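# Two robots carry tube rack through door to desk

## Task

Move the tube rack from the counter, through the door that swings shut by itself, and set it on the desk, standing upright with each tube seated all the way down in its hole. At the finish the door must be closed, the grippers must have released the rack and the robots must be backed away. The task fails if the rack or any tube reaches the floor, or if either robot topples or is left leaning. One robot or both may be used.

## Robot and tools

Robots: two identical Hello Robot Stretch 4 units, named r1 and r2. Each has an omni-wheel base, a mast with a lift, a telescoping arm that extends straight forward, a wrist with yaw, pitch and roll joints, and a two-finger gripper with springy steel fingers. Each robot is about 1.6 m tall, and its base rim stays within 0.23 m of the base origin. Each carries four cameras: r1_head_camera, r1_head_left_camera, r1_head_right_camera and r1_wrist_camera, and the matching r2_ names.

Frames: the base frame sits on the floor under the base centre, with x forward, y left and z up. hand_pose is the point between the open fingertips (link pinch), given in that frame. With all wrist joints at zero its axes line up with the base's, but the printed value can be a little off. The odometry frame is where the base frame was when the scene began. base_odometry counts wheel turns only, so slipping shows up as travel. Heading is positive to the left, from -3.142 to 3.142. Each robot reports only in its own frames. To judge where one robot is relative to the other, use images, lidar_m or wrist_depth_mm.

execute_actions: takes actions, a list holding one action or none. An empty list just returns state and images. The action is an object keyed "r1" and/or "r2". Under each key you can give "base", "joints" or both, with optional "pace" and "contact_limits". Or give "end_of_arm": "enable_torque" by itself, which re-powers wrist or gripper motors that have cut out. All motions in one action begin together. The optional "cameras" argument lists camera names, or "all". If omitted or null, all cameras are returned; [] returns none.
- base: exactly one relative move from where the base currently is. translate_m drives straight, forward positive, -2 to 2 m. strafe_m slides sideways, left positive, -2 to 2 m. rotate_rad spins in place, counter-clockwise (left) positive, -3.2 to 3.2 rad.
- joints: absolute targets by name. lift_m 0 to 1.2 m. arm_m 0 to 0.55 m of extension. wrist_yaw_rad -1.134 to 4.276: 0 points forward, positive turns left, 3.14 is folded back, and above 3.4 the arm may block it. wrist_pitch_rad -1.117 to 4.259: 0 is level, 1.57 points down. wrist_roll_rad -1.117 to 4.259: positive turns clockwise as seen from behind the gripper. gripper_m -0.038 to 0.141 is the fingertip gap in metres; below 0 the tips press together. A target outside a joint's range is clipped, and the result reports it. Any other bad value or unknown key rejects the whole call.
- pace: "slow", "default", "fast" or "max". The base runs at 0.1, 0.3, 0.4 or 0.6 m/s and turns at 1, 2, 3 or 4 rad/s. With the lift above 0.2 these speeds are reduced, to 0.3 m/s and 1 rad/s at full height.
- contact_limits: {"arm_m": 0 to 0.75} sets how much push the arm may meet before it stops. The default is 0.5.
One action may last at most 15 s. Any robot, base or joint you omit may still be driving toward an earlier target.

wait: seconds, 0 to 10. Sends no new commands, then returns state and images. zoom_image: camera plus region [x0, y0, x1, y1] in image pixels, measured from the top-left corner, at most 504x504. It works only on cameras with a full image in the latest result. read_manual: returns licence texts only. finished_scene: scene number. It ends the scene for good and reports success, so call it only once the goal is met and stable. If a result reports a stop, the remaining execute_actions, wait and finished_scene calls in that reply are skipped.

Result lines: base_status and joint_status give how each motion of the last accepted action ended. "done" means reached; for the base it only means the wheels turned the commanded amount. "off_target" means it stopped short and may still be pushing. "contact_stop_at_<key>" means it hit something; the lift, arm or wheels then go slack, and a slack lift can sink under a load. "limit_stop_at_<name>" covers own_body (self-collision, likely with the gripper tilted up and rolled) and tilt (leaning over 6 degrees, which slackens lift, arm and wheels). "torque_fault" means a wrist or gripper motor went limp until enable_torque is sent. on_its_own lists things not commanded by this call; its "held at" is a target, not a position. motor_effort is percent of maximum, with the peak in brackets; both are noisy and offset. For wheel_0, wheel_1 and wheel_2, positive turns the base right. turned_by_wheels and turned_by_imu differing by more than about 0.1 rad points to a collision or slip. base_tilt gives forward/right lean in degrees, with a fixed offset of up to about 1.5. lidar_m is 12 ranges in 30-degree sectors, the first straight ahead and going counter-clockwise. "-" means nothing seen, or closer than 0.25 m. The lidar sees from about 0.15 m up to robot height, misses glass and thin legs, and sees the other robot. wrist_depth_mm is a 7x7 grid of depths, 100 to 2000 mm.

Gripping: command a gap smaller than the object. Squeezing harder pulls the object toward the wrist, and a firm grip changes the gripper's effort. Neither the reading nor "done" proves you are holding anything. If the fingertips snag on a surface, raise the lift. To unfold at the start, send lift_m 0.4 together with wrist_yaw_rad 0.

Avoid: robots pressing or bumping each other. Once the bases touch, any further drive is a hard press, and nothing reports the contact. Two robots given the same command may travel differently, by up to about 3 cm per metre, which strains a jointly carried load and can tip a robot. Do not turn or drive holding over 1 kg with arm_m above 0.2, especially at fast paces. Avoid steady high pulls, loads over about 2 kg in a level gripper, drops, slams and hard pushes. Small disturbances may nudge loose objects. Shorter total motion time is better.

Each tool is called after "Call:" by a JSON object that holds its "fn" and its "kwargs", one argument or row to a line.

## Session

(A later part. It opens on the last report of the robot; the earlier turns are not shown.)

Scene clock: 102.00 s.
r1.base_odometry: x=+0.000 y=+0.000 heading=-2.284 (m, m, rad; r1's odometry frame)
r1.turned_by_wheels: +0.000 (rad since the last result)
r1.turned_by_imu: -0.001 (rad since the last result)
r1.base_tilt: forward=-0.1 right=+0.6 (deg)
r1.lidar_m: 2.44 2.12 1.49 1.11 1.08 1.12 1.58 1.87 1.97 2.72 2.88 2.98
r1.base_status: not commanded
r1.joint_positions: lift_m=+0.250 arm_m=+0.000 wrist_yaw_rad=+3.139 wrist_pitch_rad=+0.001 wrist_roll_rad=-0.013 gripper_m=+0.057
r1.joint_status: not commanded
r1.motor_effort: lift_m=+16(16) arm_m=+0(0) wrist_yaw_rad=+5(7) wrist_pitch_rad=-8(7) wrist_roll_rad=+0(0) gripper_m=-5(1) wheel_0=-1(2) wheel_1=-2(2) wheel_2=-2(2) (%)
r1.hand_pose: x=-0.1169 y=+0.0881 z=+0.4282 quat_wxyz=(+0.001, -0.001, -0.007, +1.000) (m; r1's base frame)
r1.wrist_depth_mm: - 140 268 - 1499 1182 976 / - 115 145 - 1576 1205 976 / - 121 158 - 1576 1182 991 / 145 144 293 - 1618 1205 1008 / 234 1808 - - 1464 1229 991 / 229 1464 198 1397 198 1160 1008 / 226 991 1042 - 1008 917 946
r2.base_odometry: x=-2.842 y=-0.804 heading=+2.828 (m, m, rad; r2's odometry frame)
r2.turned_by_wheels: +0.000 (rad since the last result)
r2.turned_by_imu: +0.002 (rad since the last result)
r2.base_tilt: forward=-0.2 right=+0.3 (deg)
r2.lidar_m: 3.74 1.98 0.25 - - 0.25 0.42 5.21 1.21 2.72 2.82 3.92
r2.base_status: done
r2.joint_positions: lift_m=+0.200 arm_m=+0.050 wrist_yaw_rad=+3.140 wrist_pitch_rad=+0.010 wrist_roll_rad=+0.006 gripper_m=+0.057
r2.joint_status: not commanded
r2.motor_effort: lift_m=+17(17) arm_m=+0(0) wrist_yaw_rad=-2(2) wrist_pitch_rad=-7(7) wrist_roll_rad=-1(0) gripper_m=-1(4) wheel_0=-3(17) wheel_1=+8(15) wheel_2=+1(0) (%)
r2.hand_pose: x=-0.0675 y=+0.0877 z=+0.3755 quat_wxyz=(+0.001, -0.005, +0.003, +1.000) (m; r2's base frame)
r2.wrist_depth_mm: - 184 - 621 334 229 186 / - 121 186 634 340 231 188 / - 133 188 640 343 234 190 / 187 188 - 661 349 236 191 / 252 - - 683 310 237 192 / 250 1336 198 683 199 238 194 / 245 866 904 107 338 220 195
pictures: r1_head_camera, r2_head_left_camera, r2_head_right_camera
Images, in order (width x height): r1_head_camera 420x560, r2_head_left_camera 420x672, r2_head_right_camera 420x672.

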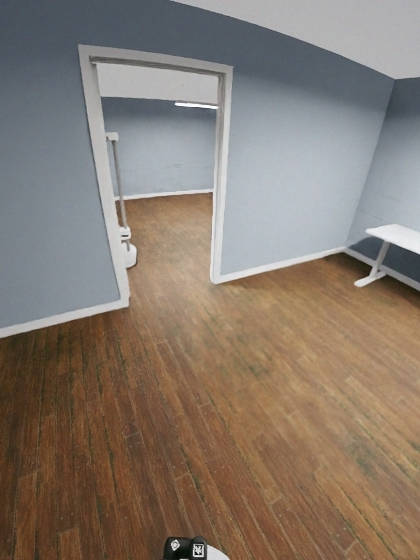

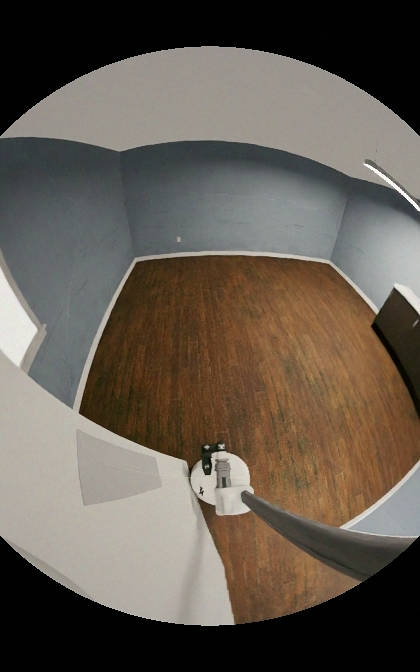

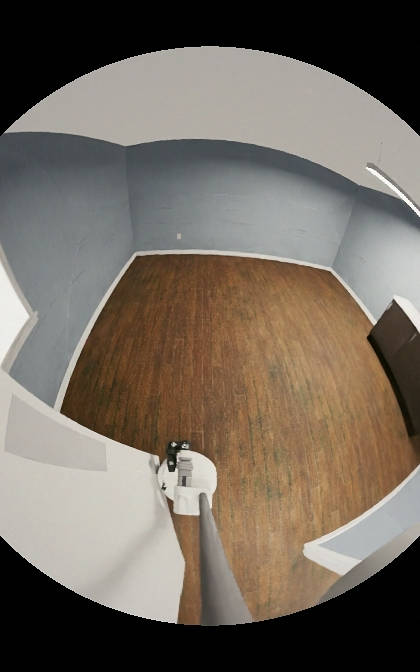

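Call:
{"fn": "execute_actions", "kwargs": {
  "actions": [
    {"r1":{"base":{"rotate_rad":0.33},"joints":{"lift_m":0.2}}}
  ],
  "cameras": []
}}

Call:
{"fn": "execute_actions", "kwargs": {
  "actions": [
    {"r1":{"base":{"strafe_m":-0.33}}}
  ],
  "cameras": []
}}

Call:
{"fn": "execute_actions", "kwargs": {
  "actions": [
    {"r1":{"base":{"translate_m":1.5},"pace":"fast"}}
  ],
  "cameras": ["r1_head_camera","r1_head_left_camera"]
}}

Scene clock: 105.73 s.
r1.base_odometry: x=+0.000 y=+0.000 heading=-1.954 (m, m, rad; r1's odometry frame)
r1.turned_by_wheels: +0.330 (rad since the last result)
r1.turned_by_imu: +0.325 (rad since the last result)
r1.base_tilt: forward=-0.1 right=+0.6 (deg)
r1.lidar_m: 2.12 1.91 1.19 1.07 1.08 1.34 1.86 1.88 2.29 2.88 2.88 2.44
r1.base_status: done
r1.joint_positions: lift_m=+0.200 arm_m=+0.000 wrist_yaw_rad=+3.139 wrist_pitch_rad=+0.001 wrist_roll_rad=-0.013 gripper_m=+0.057
r1.joint_status: all done
r1.motor_effort: lift_m=+16(17) arm_m=+0(0) wrist_yaw_rad=+6(4) wrist_pitch_rad=-8(7) wrist_roll_rad=+0(0) gripper_m=-6(4) wheel_0=-1(6) wheel_1=-2(10) wheel_2=-1(6) (%)
r1.hand_pose: x=-0.1170 y=+0.0880 z=+0.3782 quat_wxyz=(+0.001, -0.001, -0.007, +1.000) (m; r1's base frame)
r1.wrist_depth_mm: - 140 267 - - 1576 1205 / - 115 145 - - 1618 1229 / - 121 158 - - 1661 1229 / 145 144 294 - - 1661 1255 / 233 1863 1921 - 1921 1618 1255 / 229 1308 198 1281 198 1160 1118 / 226 891 931 - 904 831 854
r2.base_odometry: x=-2.842 y=-0.804 heading=+2.828 (m, m, rad; r2's odometry frame)
r2.turned_by_wheels: +0.000 (rad since the last result)
r2.turned_by_imu: +0.001 (rad since the last result)
r2.base_tilt: forward=-0.3 right=+0.3 (deg)
r2.lidar_m: 3.73 1.98 0.25 - - 0.25 0.44 5.22 1.23 2.73 2.81 3.92
r2.base_status: not commanded
r2.joint_positions: lift_m=+0.200 arm_m=+0.050 wrist_yaw_rad=+3.140 wrist_pitch_rad=+0.010 wrist_roll_rad=+0.006 gripper_m=+0.057
r2.joint_status: not commanded
r2.motor_effort: lift_m=+17(17) arm_m=+0(0) wrist_yaw_rad=-2(4) wrist_pitch_rad=-6(7) wrist_roll_rad=+0(1) gripper_m=-4(4) wheel_0=-3(3) wheel_1=+8(8) wheel_2=+1(1) (%)
r2.hand_pose: x=-0.0675 y=+0.0877 z=+0.3755 quat_wxyz=(+0.001, -0.005, +0.003, +1.000) (m; r2's base frame)
r2.wrist_depth_mm: - 183 - 621 334 229 186 / - 121 186 634 338 231 189 / - 133 188 640 343 234 189 / 187 187 - 661 349 236 191 / 252 - - 676 310 238 193 / 250 1308 198 691 199 238 193 / 244 854 904 107 340 220 194
pictures: none
No camera images: the call's "cameras" was empty. Leave "cameras" out to get every camera's image.

Scene clock: 108.17 s.
r1.base_odometry: x=-0.306 y=+0.123 heading=-1.954 (m, m, rad; r1's odometry frame)
r1.turned_by_wheels: +0.000 (rad since the last result)
r1.turned_by_imu: -0.002 (rad since the last result)
r1.base_tilt: forward=-0.2 right=+0.6 (deg)
r1.lidar_m: 2.18 2.18 1.55 1.39 1.41 1.75 1.81 1.82 2.22 2.56 2.57 2.42
r1.base_status: done
r1.joint_positions: lift_m=+0.200 arm_m=+0.000 wrist_yaw_rad=+3.140 wrist_pitch_rad=+0.001 wrist_roll_rad=-0.013 gripper_m=+0.057
r1.joint_status: not commanded
r1.motor_effort: lift_m=+16(16) arm_m=+0(0) wrist_yaw_rad=+5(6) wrist_pitch_rad=-9(8) wrist_roll_rad=+0(0) gripper_m=-6(2) wheel_0=+0(9) wheel_1=+0(10) wheel_2=+0(1) (%)
r1.hand_pose: x=-0.1170 y=+0.0880 z=+0.3781 quat_wxyz=(+0.001, -0.001, -0.007, +1.000) (m; r1's base frame)
r1.wrist_depth_mm: - 140 267 1863 - - 1618 / - 115 145 1983 - - 1537 / - 121 158 1921 - - 1661 / 145 144 294 1921 - - 1618 / 235 1863 1863 1921 1921 - 1618 / 229 1308 200 1229 198 1160 1138 / 226 878 904 - 917 842 854
r2.base_odometry: x=-2.842 y=-0.804 heading=+2.828 (m, m, rad; r2's odometry frame)
r2.turned_by_wheels: +0.000 (rad since the last result)
r2.turned_by_imu: +0.001 (rad since the last result)
r2.base_tilt: forward=-0.3 right=+0.3 (deg)
r2.lidar_m: 3.72 1.96 0.25 - - 0.25 0.41 5.21 1.24 2.73 2.82 3.91
r2.base_status: not commanded
r2.joint_positions: lift_m=+0.200 arm_m=+0.050 wrist_yaw_rad=+3.140 wrist_pitch_rad=+0.010 wrist_roll_rad=+0.006 gripper_m=+0.057
r2.joint_status: not commanded
r2.motor_effort: lift_m=+17(17) arm_m=+0(0) wrist_yaw_rad=-2(4) wrist_pitch_rad=-6(7) wrist_roll_rad=+0(0) gripper_m=-4(4) wheel_0=-3(3) wheel_1=+8(8) wheel_2=+1(1) (%)
r2.hand_pose: x=-0.0675 y=+0.0877 z=+0.3755 quat_wxyz=(+0.001, -0.005, +0.003, +1.000) (m; r2's base frame)
r2.wrist_depth_mm: - 183 - 621 334 229 186 / - 121 186 634 340 231 188 / - 133 187 647 343 233 189 / 187 188 - 661 349 236 191 / 252 - - 676 310 237 193 / 250 1336 198 691 199 238 193 / 244 854 904 107 340 220 195
pictures: none
No camera images: the call's "cameras" was empty. Leave "cameras" out to get every camera's image.

Scene clock: 113.20 s.
r1.base_odometry: x=-0.867 y=-1.268 heading=-1.954 (m, m, rad; r1's odometry frame)
r1.turned_by_wheels: +0.000 (rad since the last result)
r1.turned_by_imu: -0.007 (rad since the last result)
r1.base_tilt: forward=-0.2 right=+0.6 (deg)
r1.lidar_m: 1.64 0.80 0.86 1.67 1.67 2.06 3.28 3.31 2.57 2.26 1.27 0.92
r1.base_status: done
r1.joint_positions: lift_m=+0.200 arm_m=+0.000 wrist_yaw_rad=+3.140 wrist_pitch_rad=+0.001 wrist_roll_rad=-0.013 gripper_m=+0.057
r1.joint_status: not commanded
r1.motor_effort: lift_m=+17(16) arm_m=+0(0) wrist_yaw_rad=+5(5) wrist_pitch_rad=-9(9) wrist_roll_rad=-2(1) gripper_m=-3(2) wheel_0=+0(8) wheel_1=+0(7) wheel_2=+1(13) (%)
r1.hand_pose: x=-0.1170 y=+0.0880 z=+0.3781 quat_wxyz=(+0.001, -0.001, -0.007, +1.000) (m; r1's base frame)
r1.wrist_depth_mm: - 140 266 - - - 1921 / - 115 145 - - - 1863 / - 121 158 - - - 1921 / 145 144 293 - - - 1983 / 234 - - - 1808 - 1808 / 229 1336 199 1255 198 1182 1138 / 226 891 931 - 917 842 842
r2.base_odometry: x=-2.842 y=-0.804 heading=+2.828 (m, m, rad; r2's odometry frame)
r2.turned_by_wheels: +0.000 (rad since the last result)
r2.turned_by_imu: +0.002 (rad since the last result)
r2.base_tilt: forward=-0.3 right=+0.1 (deg)
r2.lidar_m: 3.73 1.98 0.25 - - 0.25 0.42 1.52 1.25 2.72 2.83 3.91
r2.base_status: not commanded
r2.joint_positions: lift_m=+0.200 arm_m=+0.050 wrist_yaw_rad=+3.140 wrist_pitch_rad=+0.010 wrist_roll_rad=+0.006 gripper_m=+0.057
r2.joint_status: not commanded
r2.motor_effort: lift_m=+17(17) arm_m=+1(1) wrist_yaw_rad=-4(1) wrist_pitch_rad=-7(7) wrist_roll_rad=+0(0) gripper_m=-2(5) wheel_0=-4(3) wheel_1=+8(8) wheel_2=+1(1) (%)
r2.hand_pose: x=-0.0675 y=+0.0877 z=+0.3755 quat_wxyz=(+0.001, -0.005, +0.003, +1.000) (m; r2's base frame)
r2.wrist_depth_mm: - 183 - 615 334 229 186 / - 121 186 634 340 231 188 / - 133 188 647 342 234 190 / 187 187 - 661 349 236 191 / 252 - 1661 683 310 236 193 / 250 1336 198 683 200 239 193 / 245 866 904 107 340 221 194
pictures: r1_head_camera, r1_head_left_camera
Images, in order (width x height): r1_head_camera 420x560, r1_head_left_camera 420x672.

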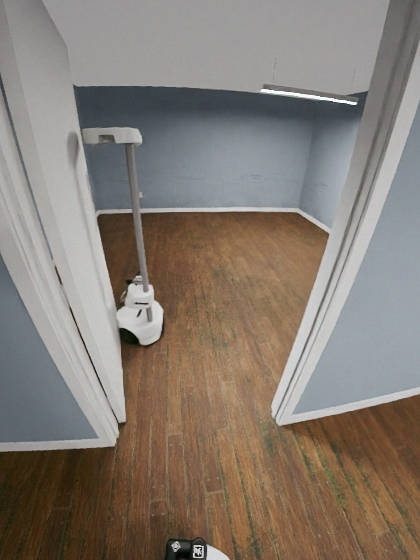

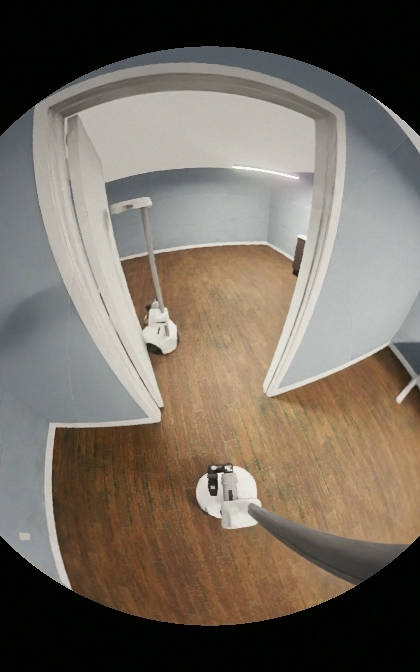

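Call:
{"fn": "execute_actions", "kwargs": {
  "actions": [
    {"r1":{"base":{"rotate_rad":0.11}}}
  ],
  "cameras": []
}}

Call:
{"fn": "execute_actions", "kwargs": {
  "actions": [
    {"r1":{"base":{"strafe_m":-0.16}}}
  ],
  "cameras": []
}}

Call:
{"fn": "execute_actions", "kwargs": {
  "actions": [
    {"r1":{"base":{"translate_m":0.7}}}
  ],
  "cameras": ["r1_head_camera","r1_head_left_camera"]
}}

Scene clock: 117.37 s.
r1.base_odometry: x=-0.867 y=-1.268 heading=-1.844 (m, m, rad; r1's odometry frame)
r1.turned_by_wheels: +0.110 (rad since the last result)
r1.turned_by_imu: +0.107 (rad since the last result)
r1.base_tilt: forward=-0.2 right=+0.6 (deg)
r1.lidar_m: 1.50 0.80 0.96 1.67 1.72 2.24 3.31 3.37 2.47 2.23 1.10 0.92
r1.base_status: done
r1.joint_positions: lift_m=+0.200 arm_m=+0.000 wrist_yaw_rad=+3.140 wrist_pitch_rad=+0.001 wrist_roll_rad=-0.013 gripper_m=+0.057
r1.joint_status: not commanded
r1.motor_effort: lift_m=+16(16) arm_m=+0(0) wrist_yaw_rad=+6(4) wrist_pitch_rad=-7(9) wrist_roll_rad=-1(1) gripper_m=-2(6) wheel_0=-1(4) wheel_1=-1(6) wheel_2=-2(10) (%)
r1.hand_pose: x=-0.1170 y=+0.0880 z=+0.3781 quat_wxyz=(+0.001, -0.001, -0.007, +1.000) (m; r1's base frame)
r1.wrist_depth_mm: - 140 267 - - - - / - 115 145 - - - - / - 121 158 - - - - / 145 143 294 - - - - / 233 - - - 1863 - 1921 / 229 1308 199 1255 198 1160 1160 / 226 878 931 - 917 842 842
r2.base_odometry: x=-2.842 y=-0.804 heading=+2.828 (m, m, rad; r2's odometry frame)
r2.turned_by_wheels: +0.000 (rad since the last result)
r2.turned_by_imu: +0.001 (rad since the last result)
r2.base_tilt: forward=-0.2 right=+0.4 (deg)
r2.lidar_m: 3.75 1.96 0.25 - - 0.25 0.43 1.51 1.24 2.73 2.84 3.91
r2.base_status: not commanded
r2.joint_positions: lift_m=+0.200 arm_m=+0.050 wrist_yaw_rad=+3.140 wrist_pitch_rad=+0.010 wrist_roll_rad=+0.006 gripper_m=+0.057
r2.joint_status: not commanded
r2.motor_effort: lift_m=+17(17) arm_m=+0(0) wrist_yaw_rad=-2(5) wrist_pitch_rad=-6(7) wrist_roll_rad=-1(0) gripper_m=-5(4) wheel_0=-3(3) wheel_1=+8(8) wheel_2=+1(1) (%)
r2.hand_pose: x=-0.0675 y=+0.0877 z=+0.3755 quat_wxyz=(+0.001, -0.005, +0.003, +1.000) (m; r2's base frame)
r2.wrist_depth_mm: - 183 - 615 334 229 186 / - 121 186 634 340 231 188 / - 133 187 647 343 234 190 / 187 187 - 661 347 236 191 / 252 - 1661 676 312 237 193 / 250 1308 198 691 199 238 194 / 245 854 904 107 336 220 195
pictures: none
No camera images: the call's "cameras" was empty. Leave "cameras" out to get every camera's image.

Scene clock: 119.13 s.
r1.base_odometry: x=-1.021 y=-1.224 heading=-1.845 (m, m, rad; r1's odometry frame)
r1.turned_by_wheels: +0.000 (rad since the last result)
r1.turned_by_imu: -0.001 (rad since the last result)
r1.base_tilt: forward=-0.2 right=+0.6 (deg)
r1.lidar_m: 1.62 0.92 0.97 1.84 1.88 2.46 3.29 3.34 2.24 2.10 1.12 0.84
r1.base_status: done
r1.joint_positions: lift_m=+0.200 arm_m=+0.000 wrist_yaw_rad=+3.140 wrist_pitch_rad=+0.001 wrist_roll_rad=-0.013 gripper_m=+0.057
r1.joint_status: not commanded
r1.motor_effort: lift_m=+17(16) arm_m=+0(0) wrist_yaw_rad=+5(6) wrist_pitch_rad=-6(8) wrist_roll_rad=-1(1) gripper_m=-2(3) wheel_0=+0(10) wheel_1=-2(9) wheel_2=-1(7) (%)
r1.hand_pose: x=-0.1170 y=+0.0880 z=+0.3781 quat_wxyz=(+0.001, -0.001, -0.007, +1.000) (m; r1's base frame)
r1.wrist_depth_mm: - 140 267 - - - - / - 115 145 - - - - / - 121 158 - - - - / 145 144 291 - - - - / 233 - - - 1921 - 1983 / 228 1308 200 1281 198 1182 1160 / 225 891 917 - 904 831 866
r2.base_odometry: x=-2.842 y=-0.804 heading=+2.828 (m, m, rad; r2's odometry frame)
r2.turned_by_wheels: +0.000 (rad since the last result)
r2.turned_by_imu: +0.001 (rad since the last result)
r2.base_tilt: forward=-0.3 right=+0.4 (deg)
r2.lidar_m: 3.75 1.99 0.25 - - 0.25 0.41 1.52 1.21 2.72 2.83 3.94
r2.base_status: not commanded
r2.joint_positions: lift_m=+0.200 arm_m=+0.050 wrist_yaw_rad=+3.140 wrist_pitch_rad=+0.010 wrist_roll_rad=+0.006 gripper_m=+0.057
r2.joint_status: not commanded
r2.motor_effort: lift_m=+17(17) arm_m=+0(0) wrist_yaw_rad=-2(2) wrist_pitch_rad=-7(7) wrist_roll_rad=+0(0) gripper_m=-6(3) wheel_0=-3(3) wheel_1=+8(8) wheel_2=+1(1) (%)
r2.hand_pose: x=-0.0675 y=+0.0877 z=+0.3755 quat_wxyz=(+0.001, -0.005, +0.003, +1.000) (m; r2's base frame)
r2.wrist_depth_mm: - 184 - 615 336 229 186 / - 121 186 627 338 231 188 / - 133 188 640 343 233 189 / 187 188 - 661 349 236 191 / 252 1756 1708 683 310 237 192 / 250 1308 198 691 199 239 193 / 245 854 904 107 340 221 194
pictures: none
No camera images: the call's "cameras" was empty. Leave "cameras" out to get every camera's image.

Scene clock: 122.97 s.
r1.base_odometry: x=-1.210 y=-1.898 heading=-1.844 (m, m, rad; r1's odometry frame)
r1.turned_by_wheels: +0.000 (rad since the last result)
r1.turned_by_imu: -0.004 (rad since the last result)
r1.base_tilt: forward=-0.2 right=+0.6 (deg)
r1.lidar_m: 4.76 0.91 0.61 0.58 1.93 2.51 4.04 4.05 2.18 0.38 0.37 2.94
r1.base_status: done
r1.joint_positions: lift_m=+0.200 arm_m=+0.000 wrist_yaw_rad=+3.140 wrist_pitch_rad=+0.001 wrist_roll_rad=-0.013 gripper_m=+0.057
r1.joint_status: not commanded
r1.motor_effort: lift_m=+17(17) arm_m=+0(0) wrist_yaw_rad=+5(4) wrist_pitch_rad=-8(8) wrist_roll_rad=+1(2) gripper_m=-3(5) wheel_0=+0(6) wheel_1=+2(5) wheel_2=+0(9) (%)
r1.hand_pose: x=-0.1170 y=+0.0880 z=+0.3781 quat_wxyz=(+0.001, -0.001, -0.007, +1.000) (m; r1's base frame)
r1.wrist_depth_mm: - 140 268 - - - - / - 115 145 - - - - / - 121 158 - - - - / 145 144 293 - - - - / 234 - - - 1863 - 1921 / 229 1308 200 1255 198 1160 1138 / 226 891 931 - 904 842 854
r2.base_odometry: x=-2.842 y=-0.804 heading=+2.828 (m, m, rad; r2's odometry frame)
r2.turned_by_wheels: +0.000 (rad since the last result)
r2.turned_by_imu: +0.001 (rad since the last result)
r2.base_tilt: forward=-0.3 right=+0.4 (deg)
r2.lidar_m: 3.74 2.00 0.25 - - 0.25 0.43 0.92 1.23 2.74 2.81 3.95
r2.base_status: not commanded
r2.joint_positions: lift_m=+0.200 arm_m=+0.050 wrist_yaw_rad=+3.140 wrist_pitch_rad=+0.010 wrist_roll_rad=+0.006 gripper_m=+0.057
r2.joint_status: not commanded
r2.motor_effort: lift_m=+17(17) arm_m=+0(0) wrist_yaw_rad=-1(3) wrist_pitch_rad=-6(7) wrist_roll_rad=+0(0) gripper_m=-2(7) wheel_0=-3(3) wheel_1=+8(8) wheel_2=+1(1) (%)
r2.hand_pose: x=-0.0675 y=+0.0877 z=+0.3755 quat_wxyz=(+0.001, -0.005, +0.003, +1.000) (m; r2's base frame)
r2.wrist_depth_mm: - 184 - 621 334 229 186 / - 121 186 627 340 230 189 / - 133 188 647 342 234 190 / 187 188 - 661 347 236 191 / 252 1756 - 676 310 236 192 / 250 1025 198 691 199 238 193 / 245 866 904 107 340 220 195
pictures: r1_head_camera, r1_head_left_camera
Images, in order (width x height): r1_head_camera 420x560, r1_head_left_camera 420x672.

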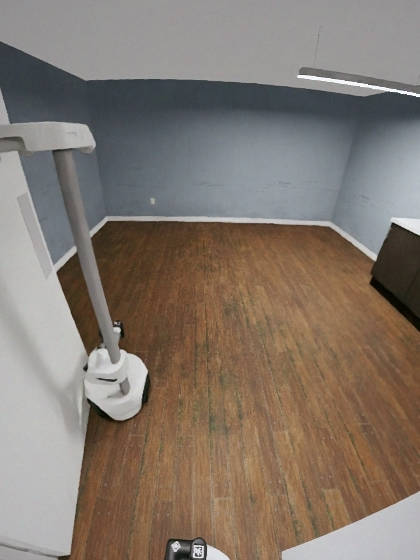

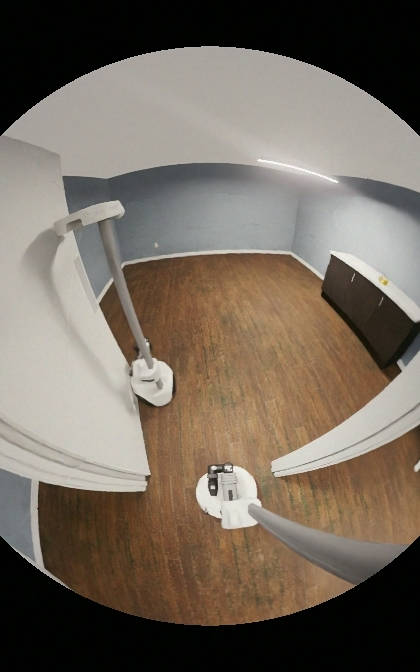

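Call:
{"fn": "execute_actions", "kwargs": {
  "actions": [
    {"r1":{"base":{"translate_m":1.7}}}
  ],
  "cameras": []
}}

Call:
{"fn": "execute_actions", "kwargs": {
  "actions": [
    {"r1":{"base":{"rotate_rad":-1.57},"joints":{"lift_m":0.9,"wrist_yaw_rad":0}}}
  ],
  "cameras": ["r1_head_camera","r1_wrist_camera"]
}}

Scene clock: 132.77 s.
r1.base_odometry: x=-1.669 y=-3.535 heading=-1.844 (m, m, rad; r1's odometry frame)
r1.turned_by_wheels: +0.000 (rad since the last result)
r1.turned_by_imu: -0.009 (rad since the last result)
r1.base_tilt: forward=-0.2 right=+0.6 (deg)
r1.lidar_m: 3.07 3.11 2.16 2.00 0.75 0.73 1.55 1.53 1.98 2.06 2.09 3.26
r1.base_status: done
r1.joint_positions: lift_m=+0.200 arm_m=+0.000 wrist_yaw_rad=+3.140 wrist_pitch_rad=+0.001 wrist_roll_rad=-0.013 gripper_m=+0.057
r1.joint_status: not commanded
r1.motor_effort: lift_m=+16(17) arm_m=+0(0) wrist_yaw_rad=+3(6) wrist_pitch_rad=-8(7) wrist_roll_rad=+1(1) gripper_m=-4(2) wheel_0=+1(6) wheel_1=+1(7) wheel_2=+1(9) (%)
r1.hand_pose: x=-0.1170 y=+0.0880 z=+0.3781 quat_wxyz=(+0.001, -0.001, -0.007, +1.000) (m; r1's base frame)
r1.wrist_depth_mm: - 140 266 - - 1182 991 / - 115 145 - - 1182 1008 / - 121 158 - - 904 842 / 145 144 291 - - 1229 991 / 234 1618 1618 - 1921 1182 946 / 229 1308 200 1229 198 715 676 / 226 891 917 - 904 732 668
r2.base_odometry: x=-2.842 y=-0.804 heading=+2.828 (m, m, rad; r2's odometry frame)
r2.turned_by_wheels: +0.000 (rad since the last result)
r2.turned_by_imu: +0.004 (rad since the last result)
r2.base_tilt: forward=-0.2 right=+0.3 (deg)
r2.lidar_m: 3.75 1.99 0.25 - - 0.25 0.44 5.22 1.24 2.73 0.71 0.70
r2.base_status: not commanded
r2.joint_positions: lift_m=+0.200 arm_m=+0.050 wrist_yaw_rad=+3.140 wrist_pitch_rad=+0.010 wrist_roll_rad=+0.006 gripper_m=+0.057
r2.joint_status: not commanded
r2.motor_effort: lift_m=+17(17) arm_m=+1(0) wrist_yaw_rad=-3(2) wrist_pitch_rad=-7(7) wrist_roll_rad=+0(1) gripper_m=-5(2) wheel_0=-3(3) wheel_1=+8(8) wheel_2=+1(1) (%)
r2.hand_pose: x=-0.0675 y=+0.0877 z=+0.3755 quat_wxyz=(+0.001, -0.005, +0.003, +1.000) (m; r2's base frame)
r2.wrist_depth_mm: - 184 - 615 336 229 186 / - 121 186 627 340 231 188 / - 133 188 647 343 233 190 / 187 188 - 661 347 236 191 / 252 - - 676 310 238 192 / 250 1308 198 691 199 238 193 / 245 866 904 107 338 220 195
pictures: none
No camera images: the call's "cameras" was empty. Leave "cameras" out to get every camera's image.

Scene clock: 136.37 s.
r1.base_odometry: x=-1.670 y=-3.535 heading=+2.869 (m, m, rad; r1's odometry frame)
r1.turned_by_wheels: -1.570 (rad since the last result)
r1.turned_by_imu: -1.556 (rad since the last result)
r1.base_tilt: forward=-0.2 right=+0.6 (deg)
r1.lidar_m: 2.07 2.12 3.31 3.10 3.13 2.16 2.02 0.76 0.73 1.54 1.53 2.03
r1.base_status: done
r1.joint_positions: lift_m=+0.900 arm_m=+0.000 wrist_yaw_rad=+0.001 wrist_pitch_rad=+0.001 wrist_roll_rad=-0.013 gripper_m=+0.057
r1.joint_status: all done
r1.motor_effort: lift_m=+25(29) arm_m=+0(0) wrist_yaw_rad=+3(3) wrist_pitch_rad=-7(10) wrist_roll_rad=+0(0) gripper_m=-4(5) wheel_0=+1(8) wheel_1=+1(8) wheel_2=+3(11) (%)
r1.hand_pose: x=+0.4599 y=-0.0873 z=+1.0774 quat_wxyz=(+1.000, -0.007, +0.001, +0.000) (m; r1's base frame)
r1.wrist_depth_mm: - - - - - - 1921 / - - - - - - 1921 / - - - - - - 1921 / - - - - - - 1983 / - 1863 1863 1863 1921 - - / - 1863 199 1863 198 - - / - 1921 1921 - 1921 - 1921
r2.base_odometry: x=-2.842 y=-0.804 heading=+2.828 (m, m, rad; r2's odometry frame)
r2.turned_by_wheels: +0.000 (rad since the last result)
r2.turned_by_imu: +0.001 (rad since the last result)
r2.base_tilt: forward=-0.2 right=+0.2 (deg)
r2.lidar_m: 3.73 1.99 0.25 - - 0.25 0.42 5.21 1.22 2.72 0.71 0.72
r2.base_status: not commanded
r2.joint_positions: lift_m=+0.200 arm_m=+0.050 wrist_yaw_rad=+3.140 wrist_pitch_rad=+0.010 wrist_roll_rad=+0.006 gripper_m=+0.057
r2.joint_status: not commanded
r2.motor_effort: lift_m=+17(17) arm_m=+1(0) wrist_yaw_rad=-3(4) wrist_pitch_rad=-7(6) wrist_roll_rad=-1(1) gripper_m=-5(3) wheel_0=-4(4) wheel_1=+8(8) wheel_2=+1(1) (%)
r2.hand_pose: x=-0.0675 y=+0.0877 z=+0.3755 quat_wxyz=(+0.001, -0.005, +0.003, +1.000) (m; r2's base frame)
r2.wrist_depth_mm: - 183 - 615 334 229 187 / - 121 186 634 340 232 188 / - 133 188 647 343 234 190 / 187 188 - 661 347 236 191 / 251 - - 676 312 238 192 / 250 1308 198 691 199 238 194 / 245 854 904 107 338 220 195
pictures: r1_head_camera, r1_wrist_camera
Images, in order (width x height): r1_head_camera 420x560, r1_wrist_camera 616x392.

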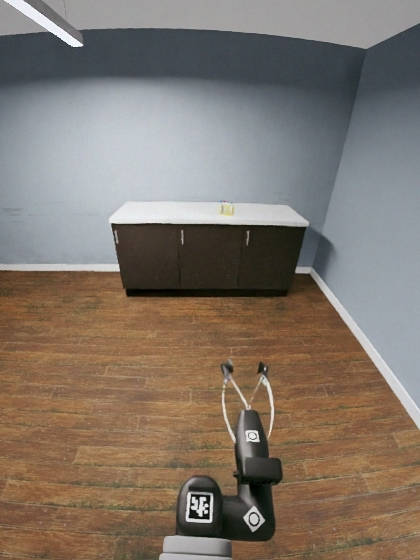

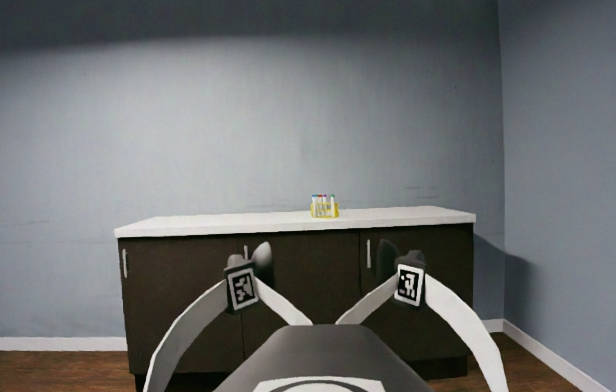

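Call:
{"fn": "execute_actions", "kwargs": {
  "actions": [
    {"r1":{"base":{"translate_m":1.35},"joints":{"wrist_pitch_rad":0.35}}}
  ],
  "cameras": ["r1_head_camera","r1_wrist_camera"]
}}

Scene clock: 143.57 s.
r1.base_odometry: x=-2.970 y=-3.172 heading=+2.869 (m, m, rad; r1's odometry frame)
r1.turned_by_wheels: +0.000 (rad since the last result)
r1.turned_by_imu: -0.007 (rad since the last result)
r1.base_tilt: forward=-0.2 right=+0.7 (deg)
r1.lidar_m: 0.72 0.75 0.97 3.18 3.26 3.60 1.98 1.88 1.52 1.41 1.16 0.78
r1.base_status: done
r1.joint_positions: lift_m=+0.900 arm_m=+0.000 wrist_yaw_rad=+0.000 wrist_pitch_rad=+0.352 wrist_roll_rad=-0.013 gripper_m=+0.057
r1.joint_status: all done
r1.motor_effort: lift_m=+25(25) arm_m=+0(0) wrist_yaw_rad=+2(0) wrist_pitch_rad=-6(9) wrist_roll_rad=+2(0) gripper_m=-8(4) wheel_0=+0(7) wheel_1=+2(8) wheel_2=+0(11) (%)
r1.hand_pose: x=+0.4422 y=-0.0873 z=+0.9784 quat_wxyz=(+0.985, -0.007, +0.175, +0.001) (m; r1's base frame)
r1.wrist_depth_mm: 1008 1025 1042 1042 1060 1098 1078 / 1060 1078 1098 1078 1118 1118 1138 / 904 854 798 683 732 715 691 / 554 544 559 559 564 597 603 / 580 591 597 609 609 640 647 / 627 627 199 647 198 676 707 / 661 676 691 - 723 732 759
r2.base_odometry: x=-2.842 y=-0.804 heading=+2.828 (m, m, rad; r2's odometry frame)
r2.turned_by_wheels: +0.000 (rad since the last result)
r2.turned_by_imu: +0.003 (rad since the last result)
r2.base_tilt: forward=-0.2 right=+0.3 (deg)
r2.lidar_m: 3.75 1.97 0.25 - - 0.25 0.45 5.23 1.24 1.91 1.85 3.91
r2.base_status: not commanded
r2.joint_positions: lift_m=+0.200 arm_m=+0.050 wrist_yaw_rad=+3.140 wrist_pitch_rad=+0.010 wrist_roll_rad=+0.006 gripper_m=+0.057
r2.joint_status: not commanded
r2.motor_effort: lift_m=+17(17) arm_m=+0(0) wrist_yaw_rad=-3(2) wrist_pitch_rad=-7(6) wrist_roll_rad=+0(1) gripper_m=-4(5) wheel_0=-3(3) wheel_1=+8(8) wheel_2=+1(1) (%)
r2.hand_pose: x=-0.0675 y=+0.0877 z=+0.3755 quat_wxyz=(+0.001, -0.005, +0.003, +1.000) (m; r2's base frame)
r2.wrist_depth_mm: - 183 - 615 336 229 186 / - 121 186 634 338 231 188 / - 133 187 647 343 234 189 / 187 188 - 668 347 236 191 / 251 - - 676 310 236 192 / 250 1308 198 683 199 239 193 / 244 866 917 107 338 220 195
pictures: r1_head_camera, r1_wrist_camera
Images, in order (width x height): r1_head_camera 420x560, r1_wrist_camera 616x392.

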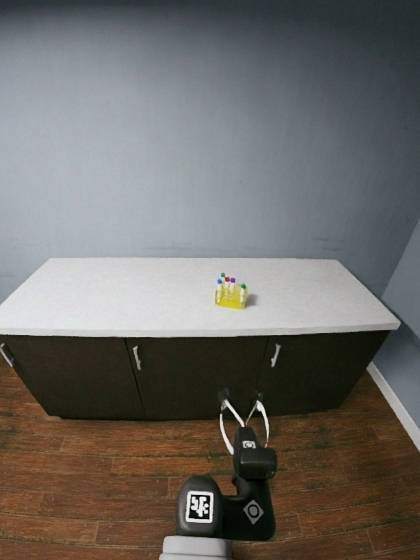

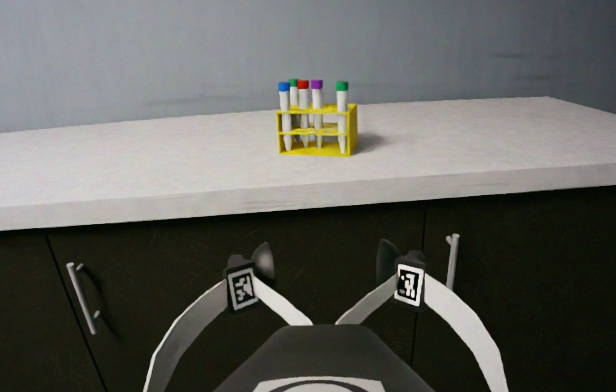

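Call:
{"fn": "zoom_image", "kwargs": {
  "camera": "r1_wrist_camera",
  "region": [250,60,390,170]
}}

Call:
{"fn": "zoom_image", "kwargs": {
  "camera": "r1_head_camera",
  "region": [190,255,280,325]
}}

Region (250, 60, 390, 170) of r1_wrist_camera's 616x392 image, scaled by 3.600; it fills the top 396 rows of this view, and the rest is white.

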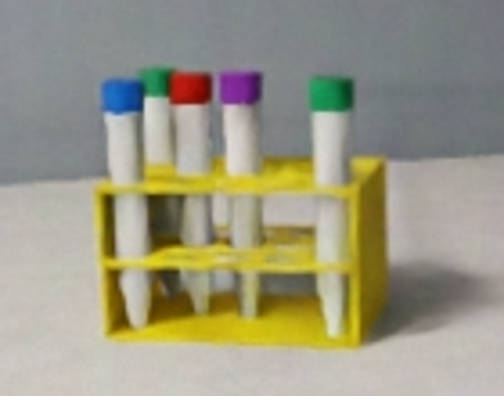

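Region (190, 255, 280, 325) of r1_head_camera's 420x560 image, scaled by 5.600, with more detail than that image has.

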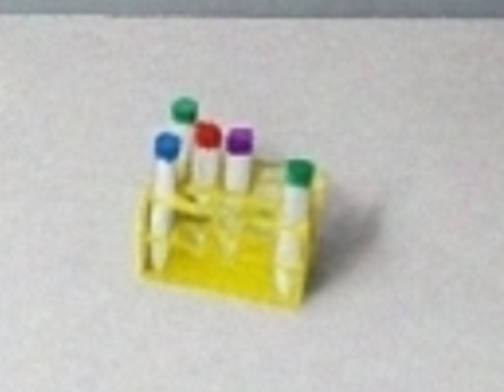

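Call:
{"fn": "execute_actions", "kwargs": {
  "actions": [
    {"r1":{"base":{"strafe_m":-0.46},"joints":{"lift_m":1.0,"wrist_yaw_rad":1.23,"gripper_m":0.135}}}
  ],
  "cameras": []
}}

Call:
{"fn": "execute_actions", "kwargs": {
  "actions": [
    {"r1":{"base":{"translate_m":0.3},"joints":{"arm_m":0.215}}}
  ],
  "cameras": ["r1_head_camera","r1_wrist_camera"]
}}

Scene clock: 155.93 s.
r1.base_odometry: x=-2.846 y=-2.729 heading=+2.869 (m, m, rad; r1's odometry frame)
r1.turned_by_wheels: +0.000 (rad since the last result)
r1.turned_by_imu: -0.004 (rad since the last result)
r1.base_tilt: forward=-0.1 right=+0.7 (deg)
r1.lidar_m: 0.77 0.79 1.03 3.66 3.75 3.54 1.74 2.15 1.02 0.95 0.97 0.84
r1.base_status: done
r1.joint_positions: lift_m=+1.000 arm_m=+0.000 wrist_yaw_rad=+1.230 wrist_pitch_rad=+0.352 wrist_roll_rad=-0.013 gripper_m=+0.135
r1.joint_status: all done
r1.motor_effort: lift_m=+25(27) arm_m=+0(0) wrist_yaw_rad=+4(11) wrist_pitch_rad=-6(7) wrist_roll_rad=+1(1) gripper_m=+0(3) wheel_0=+0(9) wheel_1=-2(10) wheel_2=-1(0) (%)
r1.hand_pose: x=+0.3444 y=+0.2259 z=+1.0784 quat_wxyz=(+0.804, -0.106, +0.139, +0.569) (m; r1's base frame)
r1.wrist_depth_mm: - - - - 1808 1308 1078 / - - - - 1863 1366 1118 / - - - 1430 1118 1078 1042 / - - - 1499 904 723 691 / - - - - 976 597 564 / 1863 1756 1708 1430 891 654 585 / 1576 1537 1576 - 960 768 597
r2.base_odometry: x=-2.842 y=-0.804 heading=+2.828 (m, m, rad; r2's odometry frame)
r2.turned_by_wheels: +0.000 (rad since the last result)
r2.turned_by_imu: +0.002 (rad since the last result)
r2.base_tilt: forward=-0.3 right=+0.4 (deg)
r2.lidar_m: 3.72 1.97 0.25 - - 0.25 0.42 5.19 1.22 1.75 2.83 3.91
r2.base_status: not commanded
r2.joint_positions: lift_m=+0.200 arm_m=+0.050 wrist_yaw_rad=+3.140 wrist_pitch_rad=+0.010 wrist_roll_rad=+0.006 gripper_m=+0.057
r2.joint_status: not commanded
r2.motor_effort: lift_m=+17(17) arm_m=+0(0) wrist_yaw_rad=-4(3) wrist_pitch_rad=-6(6) wrist_roll_rad=+0(1) gripper_m=-3(3) wheel_0=-3(3) wheel_1=+8(8) wheel_2=+1(1) (%)
r2.hand_pose: x=-0.0675 y=+0.0877 z=+0.3755 quat_wxyz=(+0.001, -0.005, +0.003, +1.000) (m; r2's base frame)
r2.wrist_depth_mm: - 183 - 621 334 229 187 / - 121 186 627 340 231 188 / - 133 188 640 343 234 190 / 187 187 - 661 347 236 190 / 252 - - 676 312 236 192 / 250 1308 198 691 199 239 193 / 245 854 904 107 338 220 194
pictures: none
No camera images: the call's "cameras" was empty. Leave "cameras" out to get every camera's image.

Scene clock: 158.40 s.
r1.base_odometry: x=-3.135 y=-2.649 heading=+2.869 (m, m, rad; r1's odometry frame)
r1.turned_by_wheels: +0.000 (rad since the last result)
r1.turned_by_imu: -0.002 (rad since the last result)
r1.base_tilt: forward=-0.1 right=+0.6 (deg)
r1.lidar_m: 0.47 0.51 0.65 1.39 3.75 3.90 2.06 1.47 0.99 0.91 0.93 0.52
r1.base_status: done
r1.joint_positions: lift_m=+1.000 arm_m=+0.214 wrist_yaw_rad=+1.230 wrist_pitch_rad=+0.352 wrist_roll_rad=-0.013 gripper_m=+0.135
r1.joint_status: all done
r1.motor_effort: lift_m=+25(25) arm_m=+7(8) wrist_yaw_rad=+3(5) wrist_pitch_rad=-8(7) wrist_roll_rad=-1(1) gripper_m=+3(1) wheel_0=+1(7) wheel_1=+2(8) wheel_2=-1(8) (%)
r1.hand_pose: x=+0.5575 y=+0.2260 z=+1.0784 quat_wxyz=(+0.804, -0.106, +0.139, +0.569) (m; r1's base frame)
r1.wrist_depth_mm: - - - 1499 991 732 609 / - - - 1576 1042 768 627 / - - 1205 1138 1008 798 634 / - - 788 759 732 723 640 / - - 574 413 530 504 525 / 1863 1756 418 362 364 399 418 / 1576 1537 402 - 375 359 355
r2.base_odometry: x=-2.842 y=-0.804 heading=+2.828 (m, m, rad; r2's odometry frame)
r2.turned_by_wheels: +0.000 (rad since the last result)
r2.turned_by_imu: +0.001 (rad since the last result)
r2.base_tilt: forward=-0.2 right=+0.4 (deg)
r2.lidar_m: 3.73 1.98 0.25 - - 0.25 0.42 5.24 1.24 2.01 2.82 3.92
r2.base_status: not commanded
r2.joint_positions: lift_m=+0.200 arm_m=+0.050 wrist_yaw_rad=+3.140 wrist_pitch_rad=+0.010 wrist_roll_rad=+0.006 gripper_m=+0.057
r2.joint_status: not commanded
r2.motor_effort: lift_m=+17(17) arm_m=+0(0) wrist_yaw_rad=-3(5) wrist_pitch_rad=-7(7) wrist_roll_rad=-1(1) gripper_m=-2(5) wheel_0=-3(3) wheel_1=+8(8) wheel_2=+1(1) (%)
r2.hand_pose: x=-0.0675 y=+0.0877 z=+0.3755 quat_wxyz=(+0.001, -0.005, +0.003, +1.000) (m; r2's base frame)
r2.wrist_depth_mm: - 183 - 615 334 229 187 / - 121 186 634 340 231 188 / - 133 188 647 342 234 189 / 187 188 - 668 345 236 191 / 252 - - 676 310 237 192 / 249 1336 198 691 199 238 193 / 245 854 904 107 338 220 194
pictures: r1_head_camera, r1_wrist_camera
Images, in order (width x height): r1_head_camera 420x560, r1_wrist_camera 616x392.

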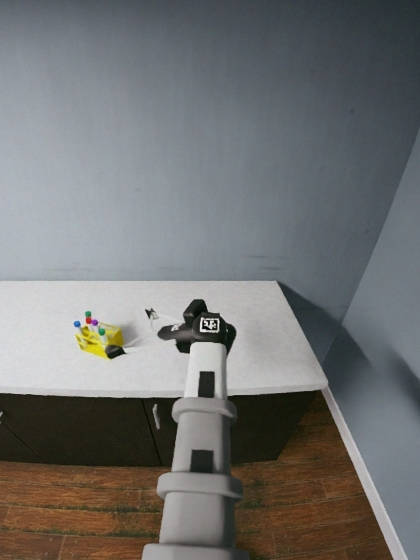

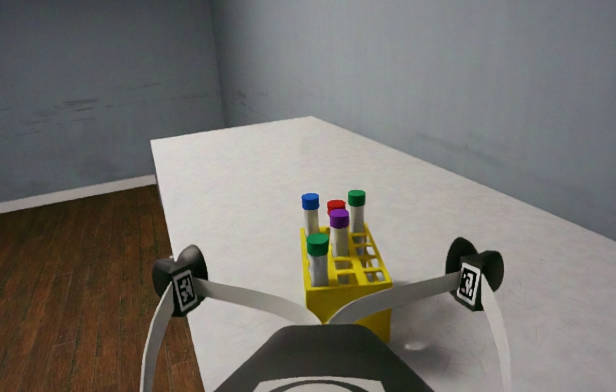

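Call:
{"fn": "execute_actions", "kwargs": {
  "actions": [
    {"r1":{"base":{"strafe_m":-0.04},"joints":{"arm_m":0.245}}}
  ],
  "cameras": []
}}

Call:
{"fn": "execute_actions", "kwargs": {
  "actions": [
    {"r1":{"joints":{"lift_m":0.84}}}
  ],
  "cameras": ["r1_head_camera","r1_wrist_camera"]
}}

Scene clock: 163.03 s.
r1.base_odometry: x=-3.124 y=-2.610 heading=+2.869 (m, m, rad; r1's odometry frame)
r1.turned_by_wheels: +0.000 (rad since the last result)
r1.turned_by_imu: -0.002 (rad since the last result)
r1.base_tilt: forward=-0.2 right=+0.6 (deg)
r1.lidar_m: 0.48 0.51 0.65 1.42 3.77 3.88 2.07 1.38 0.95 0.89 0.91 0.52
r1.base_status: done
r1.joint_positions: lift_m=+1.000 arm_m=+0.244 wrist_yaw_rad=+1.230 wrist_pitch_rad=+0.352 wrist_roll_rad=-0.013 gripper_m=+0.135
r1.joint_status: all done
r1.motor_effort: lift_m=+25(25) arm_m=+7(10) wrist_yaw_rad=+3(2) wrist_pitch_rad=-5(8) wrist_roll_rad=-1(1) gripper_m=+0(1) wheel_0=+1(8) wheel_1=-1(10) wheel_2=-1(2) (%)
r1.hand_pose: x=+0.5875 y=+0.2260 z=+1.0784 quat_wxyz=(+0.803, -0.106, +0.139, +0.569) (m; r1's base frame)
r1.wrist_depth_mm: - - - 1397 946 699 569 / - - - 1499 1008 732 603 / - - 1229 1138 1008 759 615 / - - 778 699 732 715 615 / - - 574 421 554 504 525 / 1863 1808 424 392 407 399 415 / 1576 1499 389 - 375 359 357
r2.base_odometry: x=-2.842 y=-0.804 heading=+2.828 (m, m, rad; r2's odometry frame)
r2.turned_by_wheels: +0.000 (rad since the last result)
r2.turned_by_imu: +0.002 (rad since the last result)
r2.base_tilt: forward=-0.3 right=+0.3 (deg)
r2.lidar_m: 3.75 1.96 0.25 - - 0.25 0.42 5.21 1.20 2.04 2.83 3.93
r2.base_status: not commanded
r2.joint_positions: lift_m=+0.200 arm_m=+0.050 wrist_yaw_rad=+3.140 wrist_pitch_rad=+0.010 wrist_roll_rad=+0.006 gripper_m=+0.057
r2.joint_status: not commanded
r2.motor_effort: lift_m=+17(17) arm_m=+0(0) wrist_yaw_rad=-2(1) wrist_pitch_rad=-6(7) wrist_roll_rad=+0(0) gripper_m=-2(5) wheel_0=-3(3) wheel_1=+8(8) wheel_2=+1(1) (%)
r2.hand_pose: x=-0.0675 y=+0.0877 z=+0.3755 quat_wxyz=(+0.001, -0.005, +0.003, +1.000) (m; r2's base frame)
r2.wrist_depth_mm: - 184 - 615 334 229 186 / - 121 187 634 338 231 188 / - 133 188 647 343 233 190 / 187 188 - 661 347 236 191 / 252 - - 676 310 237 192 / 250 1308 198 691 199 238 193 / 244 866 917 107 338 220 195
pictures: none
No camera images: the call's "cameras" was empty. Leave "cameras" out to get every camera's image.

Scene clock: 164.77 s.
r1.base_odometry: x=-3.124 y=-2.610 heading=+2.869 (m, m, rad; r1's odometry frame)
r1.turned_by_wheels: +0.000 (rad since the last result)
r1.turned_by_imu: -0.001 (rad since the last result)
r1.base_tilt: forward=-0.2 right=+0.6 (deg)
r1.lidar_m: 0.48 0.51 0.64 1.43 3.79 3.90 2.06 1.41 0.95 0.89 0.91 0.51
r1.base_status: not commanded
r1.joint_positions: lift_m=+0.841 arm_m=+0.244 wrist_yaw_rad=+1.229 wrist_pitch_rad=+0.339 wrist_roll_rad=-0.014 gripper_m=+0.135
r1.joint_status: all done
r1.on_its_own: wrist_pitch_rad is at rest, and its effort (+33) is outside its rest range (-23 to +23)
r1.motor_effort: lift_m=+10(22) arm_m=+7(7) wrist_yaw_rad=+5(6) wrist_pitch_rad=+33(32) wrist_roll_rad=+2(3) gripper_m=-2(0) wheel_0=+0(1) wheel_1=-1(1) wheel_2=-2(2) (%)
r1.hand_pose: x=+0.5881 y=+0.2271 z=+0.9233 quat_wxyz=(+0.805, -0.103, +0.134, +0.569) (m; r1's base frame)
r1.wrist_depth_mm: - - - 1430 946 699 574 / - - - 430 946 732 597 / - - 627 338 580 559 554 / - 477 394 351 375 366 355 / - 1921 287 282 276 254 265 / 1661 1499 208 213 202 198 209 / 1366 1281 191 - 186 179 -
r2.base_odometry: x=-2.842 y=-0.804 heading=+2.828 (m, m, rad; r2's odometry frame)
r2.turned_by_wheels: +0.000 (rad since the last result)
r2.turned_by_imu: +0.001 (rad since the last result)
r2.base_tilt: forward=-0.2 right=+0.3 (deg)
r2.lidar_m: 3.74 1.97 0.25 - - 0.25 0.42 5.21 1.23 2.03 2.81 3.93
r2.base_status: not commanded
r2.joint_positions: lift_m=+0.200 arm_m=+0.050 wrist_yaw_rad=+3.140 wrist_pitch_rad=+0.010 wrist_roll_rad=+0.006 gripper_m=+0.057
r2.joint_status: not commanded
r2.motor_effort: lift_m=+17(17) arm_m=+0(0) wrist_yaw_rad=-1(5) wrist_pitch_rad=-7(7) wrist_roll_rad=+0(0) gripper_m=-2(1) wheel_0=-3(3) wheel_1=+8(8) wheel_2=+1(1) (%)
r2.hand_pose: x=-0.0675 y=+0.0877 z=+0.3755 quat_wxyz=(+0.001, -0.005, +0.003, +1.000) (m; r2's base frame)
r2.wrist_depth_mm: - 184 - 609 334 229 186 / - 121 186 634 340 232 188 / - 133 188 647 343 233 190 / 187 188 - 661 347 236 191 / 252 - - 676 310 237 192 / 250 1308 198 683 199 238 193 / 245 866 917 107 338 220 195
pictures: r1_head_camera, r1_wrist_camera
Images, in order (width x height): r1_head_camera 420x560, r1_wrist_camera 616x392.

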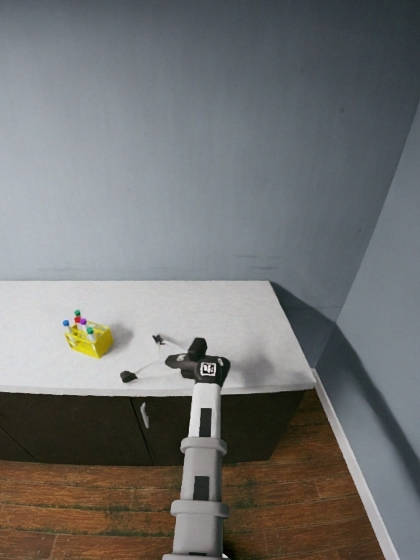

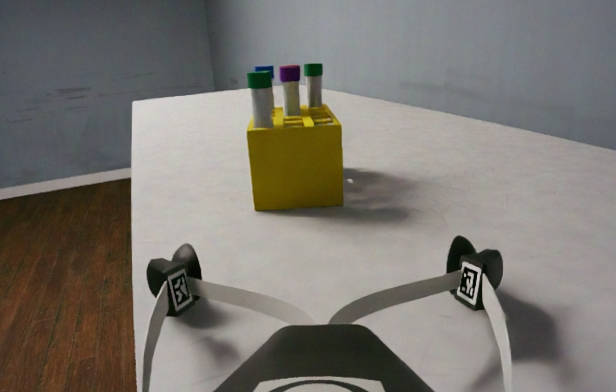

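Call:
{"fn": "execute_actions", "kwargs": {
  "actions": [
    {"r1":{"joints":{"lift_m":0.885,"arm_m":0.22}}}
  ],
  "cameras": []
}}

Call:
{"fn": "execute_actions", "kwargs": {
  "actions": [
    {"r1":{"base":{"strafe_m":0.085},"joints":{"arm_m":0.25},"pace":"slow"}}
  ],
  "cameras": ["r1_head_camera","r1_wrist_camera"]
}}

Scene clock: 168.00 s.
r1.base_odometry: x=-3.124 y=-2.610 heading=+2.869 (m, m, rad; r1's odometry frame)
r1.turned_by_wheels: +0.000 (rad since the last result)
r1.turned_by_imu: -0.001 (rad since the last result)
r1.base_tilt: forward=-0.2 right=+0.6 (deg)
r1.lidar_m: 0.48 0.50 0.65 1.44 3.78 3.89 2.05 1.40 0.95 0.88 0.91 0.52
r1.base_status: not commanded
r1.joint_positions: lift_m=+0.885 arm_m=+0.221 wrist_yaw_rad=+1.229 wrist_pitch_rad=+0.352 wrist_roll_rad=-0.014 gripper_m=+0.135
r1.joint_status: all done
r1.motor_effort: lift_m=+26(27) arm_m=-8(8) wrist_yaw_rad=+5(8) wrist_pitch_rad=-6(32) wrist_roll_rad=+2(0) gripper_m=+1(1) wheel_0=+0(0) wheel_1=-1(1) wheel_2=-2(2) (%)
r1.hand_pose: x=+0.5653 y=+0.2259 z=+0.9634 quat_wxyz=(+0.804, -0.106, +0.139, +0.569) (m; r1's base frame)
r1.wrist_depth_mm: - - - 1499 991 723 597 / - - - 1336 991 750 615 / - - 759 375 676 654 603 / - - 480 364 445 439 427 / - - 353 347 338 309 320 / 1708 1576 257 266 249 244 258 / 1397 1366 240 - 230 220 216
r2.base_odometry: x=-2.842 y=-0.804 heading=+2.828 (m, m, rad; r2's odometry frame)
r2.turned_by_wheels: +0.000 (rad since the last result)
r2.turned_by_imu: +0.001 (rad since the last result)
r2.base_tilt: forward=-0.2 right=+0.3 (deg)
r2.lidar_m: 3.74 1.97 0.25 - - 0.25 0.45 5.19 1.22 2.03 2.84 3.90
r2.base_status: not commanded
r2.joint_positions: lift_m=+0.200 arm_m=+0.050 wrist_yaw_rad=+3.140 wrist_pitch_rad=+0.010 wrist_roll_rad=+0.006 gripper_m=+0.057
r2.joint_status: not commanded
r2.motor_effort: lift_m=+17(17) arm_m=+0(0) wrist_yaw_rad=-4(3) wrist_pitch_rad=-6(7) wrist_roll_rad=-1(0) gripper_m=-8(1) wheel_0=-3(3) wheel_1=+8(8) wheel_2=+1(1) (%)
r2.hand_pose: x=-0.0675 y=+0.0877 z=+0.3755 quat_wxyz=(+0.001, -0.005, +0.003, +1.000) (m; r2's base frame)
r2.wrist_depth_mm: - 184 - 615 334 229 186 / - 121 186 627 338 231 188 / - 133 187 647 343 234 189 / 187 188 - 661 347 236 191 / 252 - - 676 310 237 192 / 250 1308 198 691 199 239 193 / 245 854 904 107 340 220 195
pictures: none
No camera images: the call's "cameras" was empty. Leave "cameras" out to get every camera's image.

Scene clock: 170.00 s.
r1.base_odometry: x=-3.147 y=-2.692 heading=+2.869 (m, m, rad; r1's odometry frame)
r1.turned_by_wheels: +0.000 (rad since the last result)
r1.turned_by_imu: -0.001 (rad since the last result)
r1.base_tilt: forward=-0.2 right=+0.6 (deg)
r1.lidar_m: 0.47 0.47 0.65 3.38 3.71 3.90 2.06 1.52 1.05 0.97 1.00 0.51
r1.base_status: done
r1.joint_positions: lift_m=+0.885 arm_m=+0.249 wrist_yaw_rad=+1.230 wrist_pitch_rad=+0.352 wrist_roll_rad=-0.014 gripper_m=+0.135
r1.joint_status: all done
r1.motor_effort: lift_m=+26(25) arm_m=+8(10) wrist_yaw_rad=+4(5) wrist_pitch_rad=-7(7) wrist_roll_rad=+0(1) gripper_m=-1(1) wheel_0=-3(6) wheel_1=+2(7) wheel_2=+0(6) (%)
r1.hand_pose: x=+0.5925 y=+0.2260 z=+0.9634 quat_wxyz=(+0.804, -0.106, +0.139, +0.569) (m; r1's base frame)
r1.wrist_depth_mm: - - - 1397 931 691 564 / - - - 1281 976 715 585 / - 1008 741 314 676 654 574 / - 574 477 271 418 436 424 / - 404 353 283 306 309 320 / 1708 297 257 266 249 245 257 / 1430 249 239 - 229 220 217
r2.base_odometry: x=-2.842 y=-0.804 heading=+2.828 (m, m, rad; r2's odometry frame)
r2.turned_by_wheels: +0.000 (rad since the last result)
r2.turned_by_imu: +0.001 (rad since the last result)
r2.base_tilt: forward=+0.0 right=+0.3 (deg)
r2.lidar_m: 3.74 2.00 0.25 - - 0.25 0.44 5.24 1.23 2.05 2.85 3.92
r2.base_status: not commanded
r2.joint_positions: lift_m=+0.200 arm_m=+0.050 wrist_yaw_rad=+3.140 wrist_pitch_rad=+0.010 wrist_roll_rad=+0.006 gripper_m=+0.057
r2.joint_status: not commanded
r2.motor_effort: lift_m=+17(17) arm_m=+1(0) wrist_yaw_rad=-5(2) wrist_pitch_rad=-7(6) wrist_roll_rad=+0(0) gripper_m=+0(3) wheel_0=-3(3) wheel_1=+8(8) wheel_2=+1(1) (%)
r2.hand_pose: x=-0.0675 y=+0.0877 z=+0.3755 quat_wxyz=(+0.001, -0.005, +0.003, +1.000) (m; r2's base frame)
r2.wrist_depth_mm: - 183 - 615 336 229 186 / - 121 186 634 340 231 188 / - 133 188 647 343 234 189 / 187 188 - 661 347 236 191 / 252 - - 676 310 237 192 / 250 1336 198 691 200 239 193 / 244 866 917 107 338 220 195
pictures: r1_head_camera, r1_wrist_camera
Images, in order (width x height): r1_head_camera 420x560, r1_wrist_camera 616x392.

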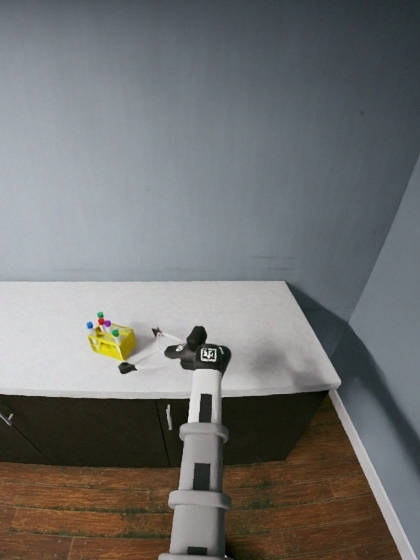

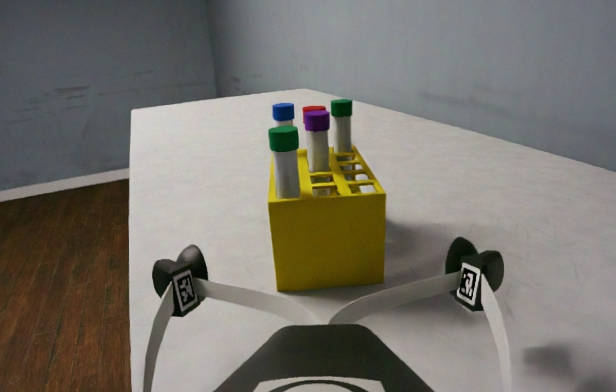

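Call:
{"fn": "execute_actions", "kwargs": {
  "actions": [
    {"r1":{"base":{"strafe_m":0.09},"joints":{"arm_m":0.28},"pace":"slow"}}
  ],
  "cameras": ["r1_head_camera","r1_wrist_camera"]
}}

Scene clock: 173.63 s.
r1.base_odometry: x=-3.171 y=-2.778 heading=+2.869 (m, m, rad; r1's odometry frame)
r1.turned_by_wheels: +0.000 (rad since the last result)
r1.turned_by_imu: -0.001 (rad since the last result)
r1.base_tilt: forward=-0.2 right=+0.6 (deg)
r1.lidar_m: 0.46 0.48 0.64 3.34 3.63 3.90 2.07 1.64 1.15 1.07 1.08 0.50
r1.base_status: done
r1.joint_positions: lift_m=+0.885 arm_m=+0.279 wrist_yaw_rad=+1.230 wrist_pitch_rad=+0.352 wrist_roll_rad=-0.014 gripper_m=+0.135
r1.joint_status: all done
r1.motor_effort: lift_m=+26(26) arm_m=+8(7) wrist_yaw_rad=+6(4) wrist_pitch_rad=-7(6) wrist_roll_rad=+0(1) gripper_m=+0(1) wheel_0=-3(6) wheel_1=+2(7) wheel_2=+0(1) (%)
r1.hand_pose: x=+0.6225 y=+0.2260 z=+0.9634 quat_wxyz=(+0.804, -0.106, +0.139, +0.569) (m; r1's base frame)
r1.wrist_depth_mm: - - - 1336 878 640 530 / - - - 1229 917 676 549 / - 891 741 268 668 627 554 / - 504 477 226 418 436 427 / - 359 336 202 304 309 320 / 1708 273 257 180 186 243 257 / 1397 233 238 - 213 220 216
r2.base_odometry: x=-2.842 y=-0.804 heading=+2.828 (m, m, rad; r2's odometry frame)
r2.turned_by_wheels: +0.000 (rad since the last result)
r2.turned_by_imu: +0.001 (rad since the last result)
r2.base_tilt: forward=-0.2 right=+0.3 (deg)
r2.lidar_m: 3.75 1.97 0.25 - - 0.25 0.43 5.20 1.23 2.07 2.82 3.92
r2.base_status: not commanded
r2.joint_positions: lift_m=+0.200 arm_m=+0.050 wrist_yaw_rad=+3.140 wrist_pitch_rad=+0.010 wrist_roll_rad=+0.006 gripper_m=+0.057
r2.joint_status: not commanded
r2.motor_effort: lift_m=+17(17) arm_m=+0(1) wrist_yaw_rad=-2(3) wrist_pitch_rad=-7(7) wrist_roll_rad=+0(0) gripper_m=-2(7) wheel_0=-3(3) wheel_1=+8(9) wheel_2=+1(1) (%)
r2.hand_pose: x=-0.0675 y=+0.0877 z=+0.3755 quat_wxyz=(+0.001, -0.005, +0.003, +1.000) (m; r2's base frame)
r2.wrist_depth_mm: - 183 - 615 334 229 186 / - 121 186 634 340 231 187 / - 133 188 647 343 234 189 / 187 188 - 654 349 236 191 / 252 - - 683 310 237 192 / 250 1336 198 691 199 238 193 / 245 866 917 107 340 220 195
pictures: r1_head_camera, r1_wrist_camera
Images, in order (width x height): r1_head_camera 420x560, r1_wrist_camera 616x392.

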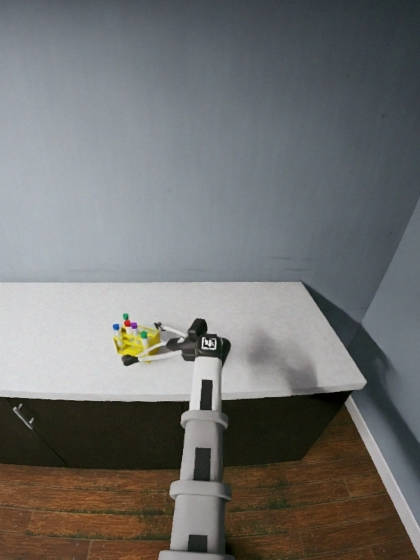

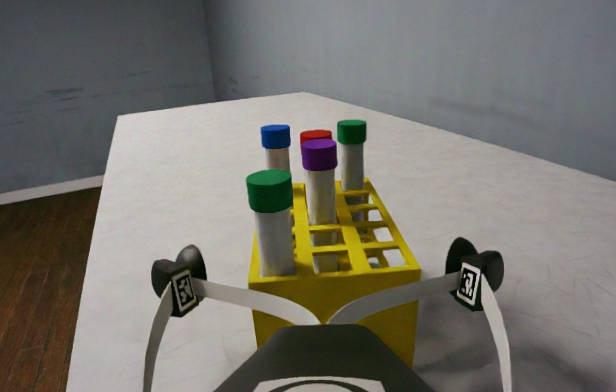

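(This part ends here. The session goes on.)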